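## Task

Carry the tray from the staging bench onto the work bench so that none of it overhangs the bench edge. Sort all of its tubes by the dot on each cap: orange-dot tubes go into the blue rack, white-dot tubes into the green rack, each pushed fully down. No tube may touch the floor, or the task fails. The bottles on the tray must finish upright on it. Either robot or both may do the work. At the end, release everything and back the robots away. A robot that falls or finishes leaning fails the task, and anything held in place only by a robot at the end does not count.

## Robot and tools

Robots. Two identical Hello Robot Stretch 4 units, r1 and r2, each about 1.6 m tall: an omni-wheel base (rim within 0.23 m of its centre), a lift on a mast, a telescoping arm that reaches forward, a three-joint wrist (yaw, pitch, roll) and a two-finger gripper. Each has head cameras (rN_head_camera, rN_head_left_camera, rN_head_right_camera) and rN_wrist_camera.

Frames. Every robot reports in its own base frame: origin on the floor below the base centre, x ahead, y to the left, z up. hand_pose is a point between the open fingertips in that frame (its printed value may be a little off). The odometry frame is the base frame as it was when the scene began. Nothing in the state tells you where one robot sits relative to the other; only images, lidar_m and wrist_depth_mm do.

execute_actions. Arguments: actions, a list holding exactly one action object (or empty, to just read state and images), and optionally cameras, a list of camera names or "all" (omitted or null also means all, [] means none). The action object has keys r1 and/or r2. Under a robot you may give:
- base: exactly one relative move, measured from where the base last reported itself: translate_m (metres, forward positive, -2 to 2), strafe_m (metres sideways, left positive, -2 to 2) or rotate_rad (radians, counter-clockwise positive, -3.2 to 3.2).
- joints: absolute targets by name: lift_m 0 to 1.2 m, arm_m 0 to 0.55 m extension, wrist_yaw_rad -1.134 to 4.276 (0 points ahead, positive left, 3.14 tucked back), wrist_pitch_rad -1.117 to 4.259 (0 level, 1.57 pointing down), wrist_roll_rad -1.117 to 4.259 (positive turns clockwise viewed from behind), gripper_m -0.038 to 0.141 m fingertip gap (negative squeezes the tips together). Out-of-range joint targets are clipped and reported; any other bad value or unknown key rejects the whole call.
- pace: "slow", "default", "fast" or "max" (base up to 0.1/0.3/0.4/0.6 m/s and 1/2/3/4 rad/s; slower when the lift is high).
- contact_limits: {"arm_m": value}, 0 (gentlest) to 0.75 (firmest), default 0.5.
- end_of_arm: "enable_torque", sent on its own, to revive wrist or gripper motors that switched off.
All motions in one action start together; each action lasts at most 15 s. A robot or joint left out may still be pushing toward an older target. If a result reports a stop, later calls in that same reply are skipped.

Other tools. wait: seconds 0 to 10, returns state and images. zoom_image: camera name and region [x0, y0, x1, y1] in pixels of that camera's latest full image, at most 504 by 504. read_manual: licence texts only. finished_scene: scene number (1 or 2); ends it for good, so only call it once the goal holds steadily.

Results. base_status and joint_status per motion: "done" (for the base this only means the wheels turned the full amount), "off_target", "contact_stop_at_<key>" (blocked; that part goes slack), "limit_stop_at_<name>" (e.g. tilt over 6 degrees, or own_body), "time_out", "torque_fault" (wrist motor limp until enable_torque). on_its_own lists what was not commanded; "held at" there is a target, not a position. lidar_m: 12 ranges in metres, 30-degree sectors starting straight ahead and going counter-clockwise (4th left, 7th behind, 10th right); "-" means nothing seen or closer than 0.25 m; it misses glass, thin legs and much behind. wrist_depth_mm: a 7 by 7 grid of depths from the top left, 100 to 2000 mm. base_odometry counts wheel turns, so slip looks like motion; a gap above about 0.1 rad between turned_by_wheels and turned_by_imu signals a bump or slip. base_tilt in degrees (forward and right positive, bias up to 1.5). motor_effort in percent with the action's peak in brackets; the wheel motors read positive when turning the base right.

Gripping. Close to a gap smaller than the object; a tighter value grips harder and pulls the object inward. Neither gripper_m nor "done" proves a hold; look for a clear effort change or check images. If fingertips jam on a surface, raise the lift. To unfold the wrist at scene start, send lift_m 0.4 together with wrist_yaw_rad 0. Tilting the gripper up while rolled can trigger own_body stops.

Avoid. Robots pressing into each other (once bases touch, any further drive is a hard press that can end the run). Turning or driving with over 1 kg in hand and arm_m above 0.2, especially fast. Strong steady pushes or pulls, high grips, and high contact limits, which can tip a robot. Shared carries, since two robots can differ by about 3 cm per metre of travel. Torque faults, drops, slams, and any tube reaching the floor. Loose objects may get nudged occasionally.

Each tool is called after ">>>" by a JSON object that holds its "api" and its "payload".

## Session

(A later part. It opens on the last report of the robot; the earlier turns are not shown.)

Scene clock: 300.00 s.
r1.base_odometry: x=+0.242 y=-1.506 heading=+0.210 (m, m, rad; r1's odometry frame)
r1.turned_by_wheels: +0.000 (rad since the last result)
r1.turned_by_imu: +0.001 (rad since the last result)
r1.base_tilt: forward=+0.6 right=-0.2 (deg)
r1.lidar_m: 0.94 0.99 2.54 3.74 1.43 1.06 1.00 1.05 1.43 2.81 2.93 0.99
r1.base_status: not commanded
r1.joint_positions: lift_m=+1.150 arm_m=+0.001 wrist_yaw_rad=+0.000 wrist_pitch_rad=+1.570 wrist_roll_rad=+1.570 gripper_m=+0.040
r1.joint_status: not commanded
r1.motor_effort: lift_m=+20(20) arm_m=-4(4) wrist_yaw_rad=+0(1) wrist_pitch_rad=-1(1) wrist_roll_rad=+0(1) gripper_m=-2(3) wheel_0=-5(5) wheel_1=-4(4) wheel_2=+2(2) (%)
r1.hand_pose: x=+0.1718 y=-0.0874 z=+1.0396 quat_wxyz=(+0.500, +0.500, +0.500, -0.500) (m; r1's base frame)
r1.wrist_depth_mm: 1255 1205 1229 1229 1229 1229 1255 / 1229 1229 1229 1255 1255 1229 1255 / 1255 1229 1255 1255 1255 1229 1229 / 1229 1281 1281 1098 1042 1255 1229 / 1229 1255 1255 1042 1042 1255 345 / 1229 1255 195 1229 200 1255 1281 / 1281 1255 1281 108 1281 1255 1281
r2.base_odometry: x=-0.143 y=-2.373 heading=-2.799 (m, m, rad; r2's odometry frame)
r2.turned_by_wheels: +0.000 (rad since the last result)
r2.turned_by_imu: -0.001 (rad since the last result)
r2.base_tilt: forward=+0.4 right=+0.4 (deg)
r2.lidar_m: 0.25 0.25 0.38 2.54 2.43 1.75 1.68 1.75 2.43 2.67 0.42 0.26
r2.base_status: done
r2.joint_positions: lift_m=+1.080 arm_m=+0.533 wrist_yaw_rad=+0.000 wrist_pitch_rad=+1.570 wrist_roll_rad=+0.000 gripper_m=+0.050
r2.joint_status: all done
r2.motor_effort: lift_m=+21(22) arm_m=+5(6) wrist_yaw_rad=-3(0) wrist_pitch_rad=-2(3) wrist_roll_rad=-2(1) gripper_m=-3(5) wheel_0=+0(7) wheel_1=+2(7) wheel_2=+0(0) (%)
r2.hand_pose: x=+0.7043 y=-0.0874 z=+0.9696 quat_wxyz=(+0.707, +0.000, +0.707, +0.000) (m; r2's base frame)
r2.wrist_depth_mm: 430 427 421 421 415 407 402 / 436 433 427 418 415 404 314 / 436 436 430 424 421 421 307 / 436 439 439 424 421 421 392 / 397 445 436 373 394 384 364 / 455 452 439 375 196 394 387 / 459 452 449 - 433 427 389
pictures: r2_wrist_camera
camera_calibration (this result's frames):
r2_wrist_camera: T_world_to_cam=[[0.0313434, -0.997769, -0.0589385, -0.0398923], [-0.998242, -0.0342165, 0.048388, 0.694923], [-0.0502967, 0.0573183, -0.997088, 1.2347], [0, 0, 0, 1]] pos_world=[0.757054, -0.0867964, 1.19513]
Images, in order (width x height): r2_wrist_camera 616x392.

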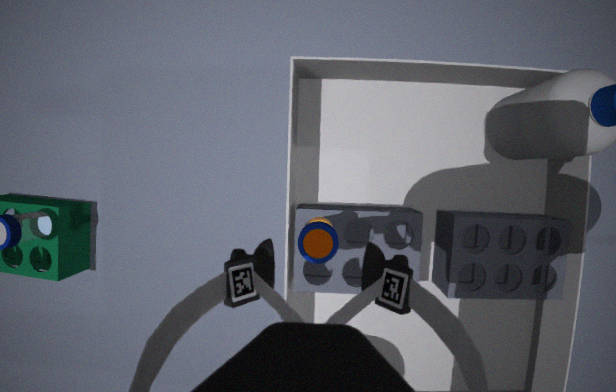

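>>> {"api": "execute_actions", "payload": {"actions": [{"r2":{"joints":{"lift_m":0.985,"arm_m":0.537}}}], "cameras": []}}

>>> {"api": "execute_actions", "payload": {"actions": [{"r2":{"joints":{"gripper_m":0.005}}}], "cameras": []}}

>>> {"api": "execute_actions", "payload": {"actions": [{"r2":{"joints":{"lift_m":1.195}}}], "cameras": []}}

>>> {"api": "execute_actions", "payload": {"actions": [{"r2":{"base":{"strafe_m":-0.66}}}], "cameras": []}}

>>> {"api": "execute_actions", "payload": {"actions": [{"r2":{"joints":{"lift_m":1.08}}}], "cameras": ["r2_wrist_camera"]}}

Scene clock: 310.33 s.
r1.base_odometry: x=+0.242 y=-1.506 heading=+0.210 (m, m, rad; r1's odometry frame)
r1.turned_by_wheels: +0.000 (rad since the last result)
r1.turned_by_imu: +0.002 (rad since the last result)
r1.base_tilt: forward=+0.5 right=-0.2 (deg)
r1.lidar_m: 0.92 0.98 2.53 3.72 1.46 1.05 0.98 1.03 1.41 2.83 2.92 0.98
r1.base_status: not commanded
r1.joint_positions: lift_m=+1.150 arm_m=+0.001 wrist_yaw_rad=+0.000 wrist_pitch_rad=+1.570 wrist_roll_rad=+1.570 gripper_m=+0.040
r1.joint_status: not commanded
r1.motor_effort: lift_m=+20(20) arm_m=-4(5) wrist_yaw_rad=-1(0) wrist_pitch_rad=-1(0) wrist_roll_rad=+0(0) gripper_m=-3(1) wheel_0=-5(5) wheel_1=-4(4) wheel_2=+2(2) (%)
r1.hand_pose: x=+0.1718 y=-0.0874 z=+1.0396 quat_wxyz=(+0.500, +0.500, +0.500, -0.500) (m; r1's base frame)
r1.wrist_depth_mm: 1205 1205 1281 1255 1255 1255 1229 / 1229 1229 1281 1229 1281 1229 1255 / 1281 1255 1255 1229 1255 1255 1255 / 1229 1255 1229 1098 1042 1281 1229 / 1281 1281 1229 1060 1060 1255 347 / 1255 1255 195 1281 199 1281 1281 / 1255 1255 1255 108 1281 1255 1281
r2.base_odometry: x=-0.143 y=-2.373 heading=-2.799 (m, m, rad; r2's odometry frame)
r2.turned_by_wheels: +0.000 (rad since the last result)
r2.turned_by_imu: -0.001 (rad since the last result)
r2.base_tilt: forward=+0.4 right=+0.3 (deg)
r2.lidar_m: 0.26 0.27 0.37 2.54 2.44 1.74 1.68 1.74 2.42 2.62 0.41 0.27
r2.base_status: not commanded
r2.joint_positions: lift_m=+0.985 arm_m=+0.536 wrist_yaw_rad=+0.000 wrist_pitch_rad=+1.570 wrist_roll_rad=+0.000 gripper_m=+0.050
r2.joint_status: all done
r2.motor_effort: lift_m=+18(23) arm_m=+4(6) wrist_yaw_rad=+1(1) wrist_pitch_rad=-2(3) wrist_roll_rad=-1(2) gripper_m=-3(2) wheel_0=-1(1) wheel_1=+2(2) wheel_2=+0(0) (%)
r2.hand_pose: x=+0.7073 y=-0.0874 z=+0.8749 quat_wxyz=(+0.707, +0.000, +0.707, +0.000) (m; r2's base frame)
r2.wrist_depth_mm: 336 332 329 309 285 285 271 / 340 334 334 325 324 319 301 / 343 340 334 327 325 322 306 / 349 345 340 332 330 324 322 / 349 345 342 273 272 296 296 / 353 351 343 214 196 277 271 / 353 351 349 - 338 332 332
pictures: none
No camera images: the call's "cameras" was empty. Leave "cameras" out to get every camera's image.

Scene clock: 311.57 s.
r1.base_odometry: x=+0.242 y=-1.506 heading=+0.210 (m, m, rad; r1's odometry frame)
r1.turned_by_wheels: +0.000 (rad since the last result)
r1.turned_by_imu: +0.000 (rad since the last result)
r1.base_tilt: forward=+0.5 right=-0.3 (deg)
r1.lidar_m: 0.92 0.97 2.56 3.72 1.47 1.05 1.00 1.04 1.41 2.84 2.95 0.99
r1.base_status: not commanded
r1.joint_positions: lift_m=+1.150 arm_m=+0.001 wrist_yaw_rad=+0.000 wrist_pitch_rad=+1.570 wrist_roll_rad=+1.570 gripper_m=+0.040
r1.joint_status: not commanded
r1.motor_effort: lift_m=+20(20) arm_m=-5(5) wrist_yaw_rad=+1(1) wrist_pitch_rad=-1(1) wrist_roll_rad=+1(1) gripper_m=-4(3) wheel_0=-5(5) wheel_1=-4(4) wheel_2=+2(2) (%)
r1.hand_pose: x=+0.1718 y=-0.0874 z=+1.0396 quat_wxyz=(+0.500, +0.500, +0.500, -0.500) (m; r1's base frame)
r1.wrist_depth_mm: 1205 1205 1229 1255 1255 1229 1229 / 1229 1255 1255 1229 1255 1255 1255 / 1229 1229 1281 1229 1255 1255 1255 / 1229 1229 1255 1098 1060 1281 1255 / 1229 1255 1255 1042 1042 1255 349 / 1255 1229 195 1255 199 1255 1281 / 1255 1255 1229 108 1255 1281 1255
r2.base_odometry: x=-0.143 y=-2.373 heading=-2.799 (m, m, rad; r2's odometry frame)
r2.turned_by_wheels: +0.000 (rad since the last result)
r2.turned_by_imu: +0.000 (rad since the last result)
r2.base_tilt: forward=+0.4 right=+0.2 (deg)
r2.lidar_m: 0.25 0.28 0.39 2.54 2.46 1.78 1.68 1.73 2.43 2.65 0.39 0.29
r2.base_status: not commanded
r2.joint_positions: lift_m=+0.985 arm_m=+0.536 wrist_yaw_rad=+0.000 wrist_pitch_rad=+1.570 wrist_roll_rad=+0.000 gripper_m=+0.005
r2.joint_status: all done
r2.motor_effort: lift_m=+17(18) arm_m=+5(4) wrist_yaw_rad=-2(0) wrist_pitch_rad=-3(3) wrist_roll_rad=-1(1) gripper_m=-20(17) wheel_0=-1(1) wheel_1=+2(2) wheel_2=+0(0) (%)
r2.hand_pose: x=+0.7073 y=-0.0874 z=+0.8749 quat_wxyz=(+0.707, +0.000, +0.707, +0.000) (m; r2's base frame)
r2.wrist_depth_mm: 334 332 330 307 286 283 271 / 342 334 332 325 320 317 303 / 343 338 334 327 325 324 306 / 345 343 338 330 327 324 324 / 349 347 340 232 272 296 296 / 355 349 190 206 185 272 268 / 355 351 351 - 340 334 330
pictures: none
No camera images: the call's "cameras" was empty. Leave "cameras" out to get every camera's image.

Scene clock: 313.53 s.
r1.base_odometry: x=+0.242 y=-1.506 heading=+0.210 (m, m, rad; r1's odometry frame)
r1.turned_by_wheels: +0.000 (rad since the last result)
r1.turned_by_imu: +0.001 (rad since the last result)
r1.base_tilt: forward=+0.6 right=-0.2 (deg)
r1.lidar_m: 0.94 0.97 2.55 3.72 1.48 1.05 0.99 1.02 1.43 2.83 2.94 0.99
r1.base_status: not commanded
r1.joint_positions: lift_m=+1.150 arm_m=+0.001 wrist_yaw_rad=+0.000 wrist_pitch_rad=+1.570 wrist_roll_rad=+1.570 gripper_m=+0.040
r1.joint_status: not commanded
r1.motor_effort: lift_m=+20(20) arm_m=-5(5) wrist_yaw_rad=+0(1) wrist_pitch_rad=-1(1) wrist_roll_rad=+0(0) gripper_m=-2(3) wheel_0=-5(5) wheel_1=-4(4) wheel_2=+2(2) (%)
r1.hand_pose: x=+0.1718 y=-0.0874 z=+1.0396 quat_wxyz=(+0.500, +0.500, +0.500, -0.500) (m; r1's base frame)
r1.wrist_depth_mm: 1229 1229 1229 1229 1229 1255 1229 / 1205 1229 1229 1229 1229 1255 1229 / 1229 1229 1229 1255 1255 1229 1205 / 1229 1255 1255 1098 1042 1255 1255 / 1229 1255 1255 1042 1025 1281 349 / 1255 1281 196 1255 200 1255 1281 / 1255 1255 1281 109 1308 1255 1281
r2.base_odometry: x=-0.143 y=-2.373 heading=-2.799 (m, m, rad; r2's odometry frame)
r2.turned_by_wheels: +0.000 (rad since the last result)
r2.turned_by_imu: +0.000 (rad since the last result)
r2.base_tilt: forward=+0.4 right=+0.3 (deg)
r2.lidar_m: 0.27 0.30 0.40 2.52 2.38 1.76 1.69 1.74 2.39 2.64 0.41 0.28
r2.base_status: not commanded
r2.joint_positions: lift_m=+1.195 arm_m=+0.536 wrist_yaw_rad=+0.000 wrist_pitch_rad=+1.570 wrist_roll_rad=+0.000 gripper_m=+0.005
r2.joint_status: all done
r2.motor_effort: lift_m=+22(22) arm_m=+4(5) wrist_yaw_rad=+1(1) wrist_pitch_rad=-2(3) wrist_roll_rad=-2(1) gripper_m=-19(19) wheel_0=-1(0) wheel_1=+2(2) wheel_2=+0(0) (%)
r2.hand_pose: x=+0.7073 y=-0.0874 z=+1.0845 quat_wxyz=(+0.707, +0.000, +0.707, +0.000) (m; r2's base frame)
r2.wrist_depth_mm: 554 544 544 530 530 517 517 / 559 549 539 535 521 517 517 / 559 554 549 539 535 442 521 / 530 554 549 539 535 530 530 / 574 554 554 231 480 477 535 / 574 569 190 206 186 525 539 / 580 574 564 - 549 480 544
pictures: none
No camera images: the call's "cameras" was empty. Leave "cameras" out to get every camera's image.

Scene clock: 317.07 s.
r1.base_odometry: x=+0.242 y=-1.506 heading=+0.210 (m, m, rad; r1's odometry frame)
r1.turned_by_wheels: +0.000 (rad since the last result)
r1.turned_by_imu: +0.001 (rad since the last result)
r1.base_tilt: forward=+0.6 right=-0.4 (deg)
r1.lidar_m: 0.92 0.99 2.52 3.71 1.48 1.08 1.00 1.05 1.41 2.84 2.92 0.98
r1.base_status: not commanded
r1.joint_positions: lift_m=+1.150 arm_m=+0.001 wrist_yaw_rad=+0.000 wrist_pitch_rad=+1.570 wrist_roll_rad=+1.570 gripper_m=+0.040
r1.joint_status: not commanded
r1.motor_effort: lift_m=+20(20) arm_m=-5(4) wrist_yaw_rad=+0(0) wrist_pitch_rad=-1(1) wrist_roll_rad=+1(0) gripper_m=-4(3) wheel_0=-5(5) wheel_1=-4(4) wheel_2=+2(2) (%)
r1.hand_pose: x=+0.1718 y=-0.0874 z=+1.0396 quat_wxyz=(+0.500, +0.500, +0.500, -0.500) (m; r1's base frame)
r1.wrist_depth_mm: 1229 1229 1229 1229 1255 1229 1229 / 1255 1255 1229 1229 1255 1255 1205 / 1229 1255 1255 1255 1229 1229 1229 / 1229 1255 1229 1098 1042 1255 1229 / 1255 1255 1255 1042 1042 1255 347 / 1281 1255 195 1255 199 1255 1255 / 1255 1255 1255 108 1281 1255 1255
r2.base_odometry: x=-0.365 y=-1.751 heading=-2.799 (m, m, rad; r2's odometry frame)
r2.turned_by_wheels: +0.000 (rad since the last result)
r2.turned_by_imu: -0.002 (rad since the last result)
r2.base_tilt: forward=+0.4 right=+0.3 (deg)
r2.lidar_m: 0.26 0.28 0.42 1.16 2.44 1.71 1.66 1.75 2.41 1.99 0.43 0.28
r2.base_status: done
r2.joint_positions: lift_m=+1.195 arm_m=+0.536 wrist_yaw_rad=+0.000 wrist_pitch_rad=+1.570 wrist_roll_rad=+0.000 gripper_m=+0.005
r2.joint_status: not commanded
r2.motor_effort: lift_m=+21(22) arm_m=+4(5) wrist_yaw_rad=-3(0) wrist_pitch_rad=-3(2) wrist_roll_rad=-2(2) gripper_m=-19(17) wheel_0=+0(10) wheel_1=+1(8) wheel_2=+0(1) (%)
r2.hand_pose: x=+0.7073 y=-0.0874 z=+1.0846 quat_wxyz=(+0.707, +0.000, +0.707, +0.000) (m; r2's base frame)
r2.wrist_depth_mm: 554 539 535 535 521 1255 1255 / 544 549 539 539 525 1255 1229 / 521 554 549 535 530 1281 1255 / 530 559 554 549 544 1281 1255 / 530 564 559 232 549 1308 1281 / 564 574 190 206 186 1308 1281 / 585 585 569 - 549 1308 1281
pictures: none
No camera images: the call's "cameras" was empty. Leave "cameras" out to get every camera's image.

Scene clock: 318.60 s.
r1.base_odometry: x=+0.242 y=-1.506 heading=+0.210 (m, m, rad; r1's odometry frame)
r1.turned_by_wheels: +0.000 (rad since the last result)
r1.turned_by_imu: +0.001 (rad since the last result)
r1.base_tilt: forward=+0.5 right=-0.3 (deg)
r1.lidar_m: 0.92 0.99 2.54 3.72 1.47 1.04 0.99 1.03 1.41 2.81 2.93 0.99
r1.base_status: not commanded
r1.joint_positions: lift_m=+1.150 arm_m=+0.001 wrist_yaw_rad=+0.000 wrist_pitch_rad=+1.570 wrist_roll_rad=+1.570 gripper_m=+0.040
r1.joint_status: not commanded
r1.motor_effort: lift_m=+20(20) arm_m=-5(4) wrist_yaw_rad=+0(1) wrist_pitch_rad=-1(1) wrist_roll_rad=+0(0) gripper_m=-4(4) wheel_0=-5(5) wheel_1=-4(4) wheel_2=+2(2) (%)
r1.hand_pose: x=+0.1718 y=-0.0874 z=+1.0396 quat_wxyz=(+0.500, +0.500, +0.500, -0.500) (m; r1's base frame)
r1.wrist_depth_mm: 1255 1229 1255 1229 1205 1255 1229 / 1229 1229 1229 1255 1255 1255 1255 / 1229 1255 1229 1229 1229 1255 1255 / 1229 1229 1255 1078 1060 1255 1281 / 1255 1255 1255 1060 1025 1255 347 / 1229 1255 195 1255 200 1281 1255 / 1255 1229 1281 108 1255 1281 1255
r2.base_odometry: x=-0.365 y=-1.751 heading=-2.799 (m, m, rad; r2's odometry frame)
r2.turned_by_wheels: +0.000 (rad since the last result)
r2.turned_by_imu: +0.000 (rad since the last result)
r2.base_tilt: forward=+0.4 right=+0.3 (deg)
r2.lidar_m: 0.26 0.28 0.39 1.14 2.42 1.71 1.67 1.76 2.42 2.00 2.05 0.30
r2.base_status: not commanded
r2.joint_positions: lift_m=+1.080 arm_m=+0.536 wrist_yaw_rad=+0.000 wrist_pitch_rad=+1.570 wrist_roll_rad=+0.000 gripper_m=+0.005
r2.joint_status: all done
r2.motor_effort: lift_m=+18(18) arm_m=+5(5) wrist_yaw_rad=-1(0) wrist_pitch_rad=-2(3) wrist_roll_rad=-1(1) gripper_m=-19(17) wheel_0=-1(1) wheel_1=+1(1) wheel_2=+0(0) (%)
r2.hand_pose: x=+0.7073 y=-0.0874 z=+0.9699 quat_wxyz=(+0.707, +0.000, +0.707, +0.000) (m; r2's base frame)
r2.wrist_depth_mm: 433 424 424 418 415 410 1118 / 436 433 430 418 415 415 1118 / 439 436 433 424 421 418 1160 / 445 439 433 424 424 424 1160 / 452 445 379 231 430 430 1182 / 455 445 190 206 186 430 1182 / 455 452 452 - 436 436 1205
pictures: r2_wrist_camera
camera_calibration (this result's frames):
r2_wrist_camera: T_world_to_cam=[[0.0313455, -0.997769, -0.0589386, -0.0399698], [-0.998242, -0.0342188, 0.0483897, 0.697902], [-0.0502985, 0.0573182, -0.997088, 1.23516], [0, 0, 0, 1]] pos_world=[0.760054, -0.0867963, 1.19543]
Images, in order (width x height): r2_wrist_camera 616x392.

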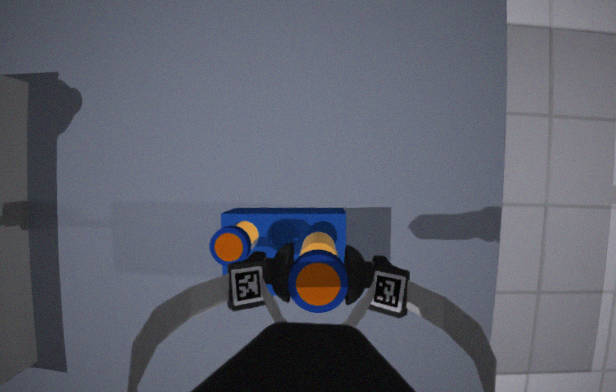

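>>> {"api": "execute_actions", "payload": {"actions": [{"r2":{"base":{"strafe_m":-0.002},"joints":{"lift_m":0.99},"pace":"slow"}}], "cameras": ["r2_wrist_camera"]}}

>>> {"api": "execute_actions", "payload": {"actions": [{"r2":{"joints":{"gripper_m":0.042}}}], "cameras": []}}

>>> {"api": "execute_actions", "payload": {"actions": [{"r2":{"joints":{"lift_m":1.1}}}], "cameras": []}}

>>> {"api": "execute_actions", "payload": {"actions": [{"r2":{"base":{"translate_m":-0.5},"joints":{"arm_m":0.01}}}], "cameras": ["r1_head_camera"]}}

>>> {"api": "zoom_image", "payload": {"camera": "r1_head_camera", "region": [90,210,350,310]}}

Scene clock: 327.27 s.
r1.base_odometry: x=+0.242 y=-1.506 heading=+0.210 (m, m, rad; r1's odometry frame)
r1.turned_by_wheels: +0.000 (rad since the last result)
r1.turned_by_imu: +0.002 (rad since the last result)
r1.base_tilt: forward=+0.6 right=-0.4 (deg)
r1.lidar_m: 0.94 0.97 2.55 3.70 1.46 1.05 0.99 1.05 1.41 2.82 2.94 0.99
r1.base_status: not commanded
r1.joint_positions: lift_m=+1.150 arm_m=+0.001 wrist_yaw_rad=+0.000 wrist_pitch_rad=+1.570 wrist_roll_rad=+1.570 gripper_m=+0.040
r1.joint_status: not commanded
r1.motor_effort: lift_m=+20(20) arm_m=-4(4) wrist_yaw_rad=-1(0) wrist_pitch_rad=-1(1) wrist_roll_rad=+1(1) gripper_m=-5(5) wheel_0=-5(5) wheel_1=-4(4) wheel_2=+2(2) (%)
r1.hand_pose: x=+0.1718 y=-0.0874 z=+1.0396 quat_wxyz=(+0.500, +0.500, +0.500, -0.500) (m; r1's base frame)
r1.wrist_depth_mm: 1205 1229 1229 1255 1229 1229 1255 / 1229 1205 1229 1229 1255 1255 1255 / 1229 1255 1281 1255 1255 1255 1229 / 1255 1229 1229 1098 1042 1281 1255 / 1229 1229 1281 1025 1060 1255 347 / 1255 1255 195 1255 199 1281 1281 / 1255 1255 1255 108 1229 1281 1255
r2.base_odometry: x=-0.365 y=-1.749 heading=-2.799 (m, m, rad; r2's odometry frame)
r2.turned_by_wheels: +0.000 (rad since the last result)
r2.turned_by_imu: -0.001 (rad since the last result)
r2.base_tilt: forward=+0.4 right=+0.3 (deg)
r2.lidar_m: 0.25 0.29 0.40 1.09 2.39 1.72 1.68 1.78 2.34 2.01 2.04 0.27
r2.base_status: done
r2.joint_positions: lift_m=+0.990 arm_m=+0.536 wrist_yaw_rad=+0.000 wrist_pitch_rad=+1.570 wrist_roll_rad=+0.000 gripper_m=+0.005
r2.joint_status: all done
r2.motor_effort: lift_m=+18(18) arm_m=+5(5) wrist_yaw_rad=+0(1) wrist_pitch_rad=-2(3) wrist_roll_rad=-2(2) gripper_m=-18(17) wheel_0=-1(1) wheel_1=+1(1) wheel_2=+0(2) (%)
r2.hand_pose: x=+0.7073 y=-0.0874 z=+0.8799 quat_wxyz=(+0.707, +0.000, +0.707, +0.000) (m; r2's base frame)
r2.wrist_depth_mm: 340 338 334 329 327 322 668 / 345 342 338 332 329 327 683 / 347 343 340 336 332 330 1042 / 353 347 343 338 336 332 1042 / 355 351 283 231 338 336 1078 / 359 353 189 206 187 338 1098 / 362 359 355 - 343 342 1118
pictures: r2_wrist_camera
camera_calibration (this result's frames):
r2_wrist_camera: T_world_to_cam=[[0.0313458, -0.997769, -0.0589386, -0.0452739], [-0.998242, -0.0342191, 0.0483897, 0.702258], [-0.0502986, 0.0573181, -0.997088, 1.14543], [0, 0, 0, 1]] pos_world=[0.760056, -0.0867963, 1.10544]
Images, in order (width x height): r2_wrist_camera 616x392.

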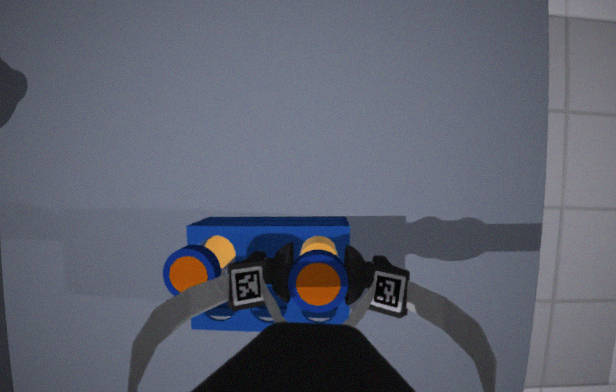

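Scene clock: 328.43 s.
r1.base_odometry: x=+0.242 y=-1.506 heading=+0.210 (m, m, rad; r1's odometry frame)
r1.turned_by_wheels: +0.000 (rad since the last result)
r1.turned_by_imu: +0.000 (rad since the last result)
r1.base_tilt: forward=+0.6 right=-0.3 (deg)
r1.lidar_m: 0.94 0.99 2.53 3.69 1.46 1.03 1.00 1.05 1.44 2.82 2.94 0.99
r1.base_status: not commanded
r1.joint_positions: lift_m=+1.150 arm_m=+0.001 wrist_yaw_rad=+0.000 wrist_pitch_rad=+1.570 wrist_roll_rad=+1.570 gripper_m=+0.040
r1.joint_status: not commanded
r1.motor_effort: lift_m=+20(20) arm_m=-4(4) wrist_yaw_rad=+1(1) wrist_pitch_rad=-1(1) wrist_roll_rad=+0(1) gripper_m=-2(3) wheel_0=-5(5) wheel_1=-4(4) wheel_2=+2(2) (%)
r1.hand_pose: x=+0.1718 y=-0.0874 z=+1.0396 quat_wxyz=(+0.500, +0.500, +0.500, -0.500) (m; r1's base frame)
r1.wrist_depth_mm: 1229 1229 1229 1229 1255 1229 1229 / 1229 1255 1229 1255 1255 1255 1229 / 1205 1229 1255 1255 1255 1255 1255 / 1255 1229 1281 1078 1042 1281 1255 / 1229 1255 1255 1042 1042 1281 347 / 1255 1255 195 1255 199 1255 1255 / 1255 1255 1255 108 1255 1281 1281
r2.base_odometry: x=-0.365 y=-1.749 heading=-2.799 (m, m, rad; r2's odometry frame)
r2.turned_by_wheels: +0.000 (rad since the last result)
r2.turned_by_imu: +0.000 (rad since the last result)
r2.base_tilt: forward=+0.4 right=+0.3 (deg)
r2.lidar_m: 0.27 0.27 0.42 1.14 2.44 1.75 1.68 1.73 2.41 1.98 2.06 0.28
r2.base_status: not commanded
r2.joint_positions: lift_m=+0.990 arm_m=+0.536 wrist_yaw_rad=+0.000 wrist_pitch_rad=+1.570 wrist_roll_rad=+0.000 gripper_m=+0.042
r2.joint_status: all done
r2.motor_effort: lift_m=+18(18) arm_m=+4(5) wrist_yaw_rad=-1(1) wrist_pitch_rad=-2(3) wrist_roll_rad=-1(2) gripper_m=-5(19) wheel_0=-1(1) wheel_1=+1(1) wheel_2=+0(0) (%)
r2.hand_pose: x=+0.7073 y=-0.0874 z=+0.8799 quat_wxyz=(+0.707, +0.000, +0.707, +0.000) (m; r2's base frame)
r2.wrist_depth_mm: 343 338 332 329 327 322 683 / 343 340 338 332 330 327 683 / 347 345 340 336 334 329 1060 / 351 345 343 342 334 332 1060 / 355 351 282 279 338 334 1078 / 357 355 225 221 189 338 1098 / 362 359 355 - 345 340 1118
pictures: none
No camera images: the call's "cameras" was empty. Leave "cameras" out to get every camera's image.

Scene clock: 329.93 s.
r1.base_odometry: x=+0.242 y=-1.506 heading=+0.210 (m, m, rad; r1's odometry frame)
r1.turned_by_wheels: +0.000 (rad since the last result)
r1.turned_by_imu: +0.001 (rad since the last result)
r1.base_tilt: forward=+0.7 right=-0.3 (deg)
r1.lidar_m: 0.93 0.98 2.54 3.71 1.47 1.05 0.99 1.04 1.42 2.82 2.93 1.00
r1.base_status: not commanded
r1.joint_positions: lift_m=+1.150 arm_m=+0.001 wrist_yaw_rad=+0.000 wrist_pitch_rad=+1.570 wrist_roll_rad=+1.570 gripper_m=+0.040
r1.joint_status: not commanded
r1.motor_effort: lift_m=+20(20) arm_m=-4(5) wrist_yaw_rad=+0(0) wrist_pitch_rad=-2(1) wrist_roll_rad=-1(0) gripper_m=-4(3) wheel_0=-5(5) wheel_1=-4(4) wheel_2=+2(2) (%)
r1.hand_pose: x=+0.1718 y=-0.0874 z=+1.0396 quat_wxyz=(+0.500, +0.500, +0.500, -0.500) (m; r1's base frame)
r1.wrist_depth_mm: 1205 1205 1205 1229 1255 1229 1255 / 1229 1255 1229 1255 1229 1255 1255 / 1255 1229 1255 1205 1255 1229 1229 / 1229 1255 1229 1098 1042 1255 1255 / 1229 1281 1255 1042 1078 1281 349 / 1281 1255 195 1255 199 1255 1255 / 1281 1255 1281 108 1255 1281 1281
r2.base_odometry: x=-0.365 y=-1.749 heading=-2.799 (m, m, rad; r2's odometry frame)
r2.turned_by_wheels: +0.000 (rad since the last result)
r2.turned_by_imu: +0.000 (rad since the last result)
r2.base_tilt: forward=+0.4 right=+0.3 (deg)
r2.lidar_m: 0.25 0.29 0.42 1.11 2.44 1.71 1.67 1.76 2.39 2.01 2.09 0.28
r2.base_status: not commanded
r2.joint_positions: lift_m=+1.100 arm_m=+0.536 wrist_yaw_rad=+0.000 wrist_pitch_rad=+1.570 wrist_roll_rad=+0.000 gripper_m=+0.042
r2.joint_status: all done
r2.motor_effort: lift_m=+23(25) arm_m=+4(5) wrist_yaw_rad=+2(0) wrist_pitch_rad=-3(3) wrist_roll_rad=-1(1) gripper_m=-4(3) wheel_0=-1(1) wheel_1=+1(1) wheel_2=+0(0) (%)
r2.hand_pose: x=+0.7073 y=-0.0874 z=+0.9895 quat_wxyz=(+0.707, +0.000, +0.707, +0.000) (m; r2's base frame)
r2.wrist_depth_mm: 452 442 442 436 433 430 1160 / 455 455 445 442 439 430 1160 / 462 459 452 449 442 436 1160 / 466 459 459 449 442 445 1205 / 477 466 404 392 449 445 1182 / 480 469 466 397 189 452 1205 / 480 477 466 - 459 1229 1255
pictures: none
No camera images: the call's "cameras" was empty. Leave "cameras" out to get every camera's image.

Scene clock: 333.10 s.
r1.base_odometry: x=+0.242 y=-1.506 heading=+0.210 (m, m, rad; r1's odometry frame)
r1.turned_by_wheels: +0.000 (rad since the last result)
r1.turned_by_imu: +0.001 (rad since the last result)
r1.base_tilt: forward=+0.5 right=-0.2 (deg)
r1.lidar_m: 0.94 1.00 2.54 3.69 1.46 1.05 0.98 1.03 1.44 2.82 2.93 0.99
r1.base_status: not commanded
r1.joint_positions: lift_m=+1.150 arm_m=+0.001 wrist_yaw_rad=+0.000 wrist_pitch_rad=+1.570 wrist_roll_rad=+1.570 gripper_m=+0.040
r1.joint_status: not commanded
r1.motor_effort: lift_m=+20(20) arm_m=-4(5) wrist_yaw_rad=+0(0) wrist_pitch_rad=-1(1) wrist_roll_rad=+0(0) gripper_m=-2(4) wheel_0=-5(5) wheel_1=-4(4) wheel_2=+2(2) (%)
r1.hand_pose: x=+0.1718 y=-0.0874 z=+1.0396 quat_wxyz=(+0.500, +0.500, +0.500, -0.500) (m; r1's base frame)
r1.wrist_depth_mm: 1255 1229 1255 1205 1229 1229 1229 / 1229 1229 1281 1229 1255 1255 1255 / 1229 1229 1229 1255 1255 1255 1229 / 1229 1229 1229 1078 1025 1255 1255 / 1255 1281 1255 1025 1042 1255 349 / 1255 1255 195 1255 199 1255 1281 / 1255 1255 1255 108 1255 1255 1281
r2.base_odometry: x=+0.106 y=-1.581 heading=-2.799 (m, m, rad; r2's odometry frame)
r2.turned_by_wheels: +0.000 (rad since the last result)
r2.turned_by_imu: -0.004 (rad since the last result)
r2.base_tilt: forward=+0.4 right=+0.3 (deg)
r2.lidar_m: 0.77 0.80 1.10 3.20 1.72 1.22 1.15 1.23 1.67 3.34 2.14 0.79
r2.base_status: done
r2.joint_positions: lift_m=+1.100 arm_m=+0.011 wrist_yaw_rad=+0.000 wrist_pitch_rad=+1.570 wrist_roll_rad=+0.000 gripper_m=+0.042
r2.joint_status: all done
r2.motor_effort: lift_m=+21(22) arm_m=-5(7) wrist_yaw_rad=+0(1) wrist_pitch_rad=-3(3) wrist_roll_rad=-1(1) gripper_m=-3(4) wheel_0=-1(8) wheel_1=+0(4) wheel_2=-1(10) (%)
r2.hand_pose: x=+0.1819 y=-0.0874 z=+0.9896 quat_wxyz=(+0.707, +0.000, +0.707, +0.000) (m; r2's base frame)
r2.wrist_depth_mm: 1255 1205 1182 1205 1160 1160 1138 / 1229 1229 1205 1182 1160 1160 1138 / 1255 1229 1229 1205 1205 1205 1160 / 1255 1255 1255 1025 1182 1205 1182 / 1281 1255 1205 1008 1205 1205 1160 / 1308 1281 1025 831 189 1255 1229 / 1281 1281 1255 - 1255 1229 1205
pictures: r1_head_camera
Images, in order (width x height): r1_head_camera 420x560.

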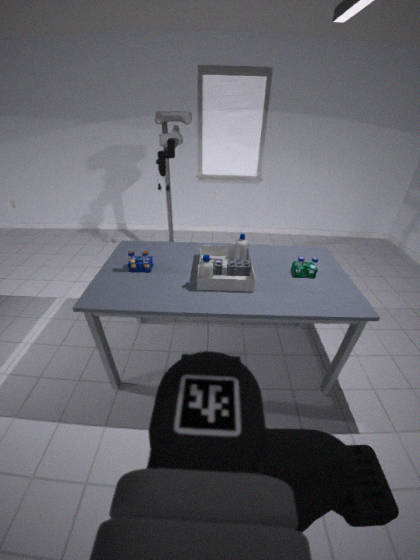

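Region (90, 210, 350, 310) of r1_head_camera's 420x560 image, scaled by 1.938, with more detail than that image has; it fills the top 194 rows of this view, and the rest is white.

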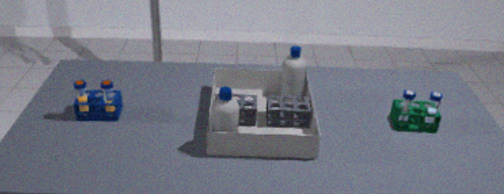

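>>> {"api": "finished_scene", "payload": {"scene": 2}}

The scene is finished: the task was done.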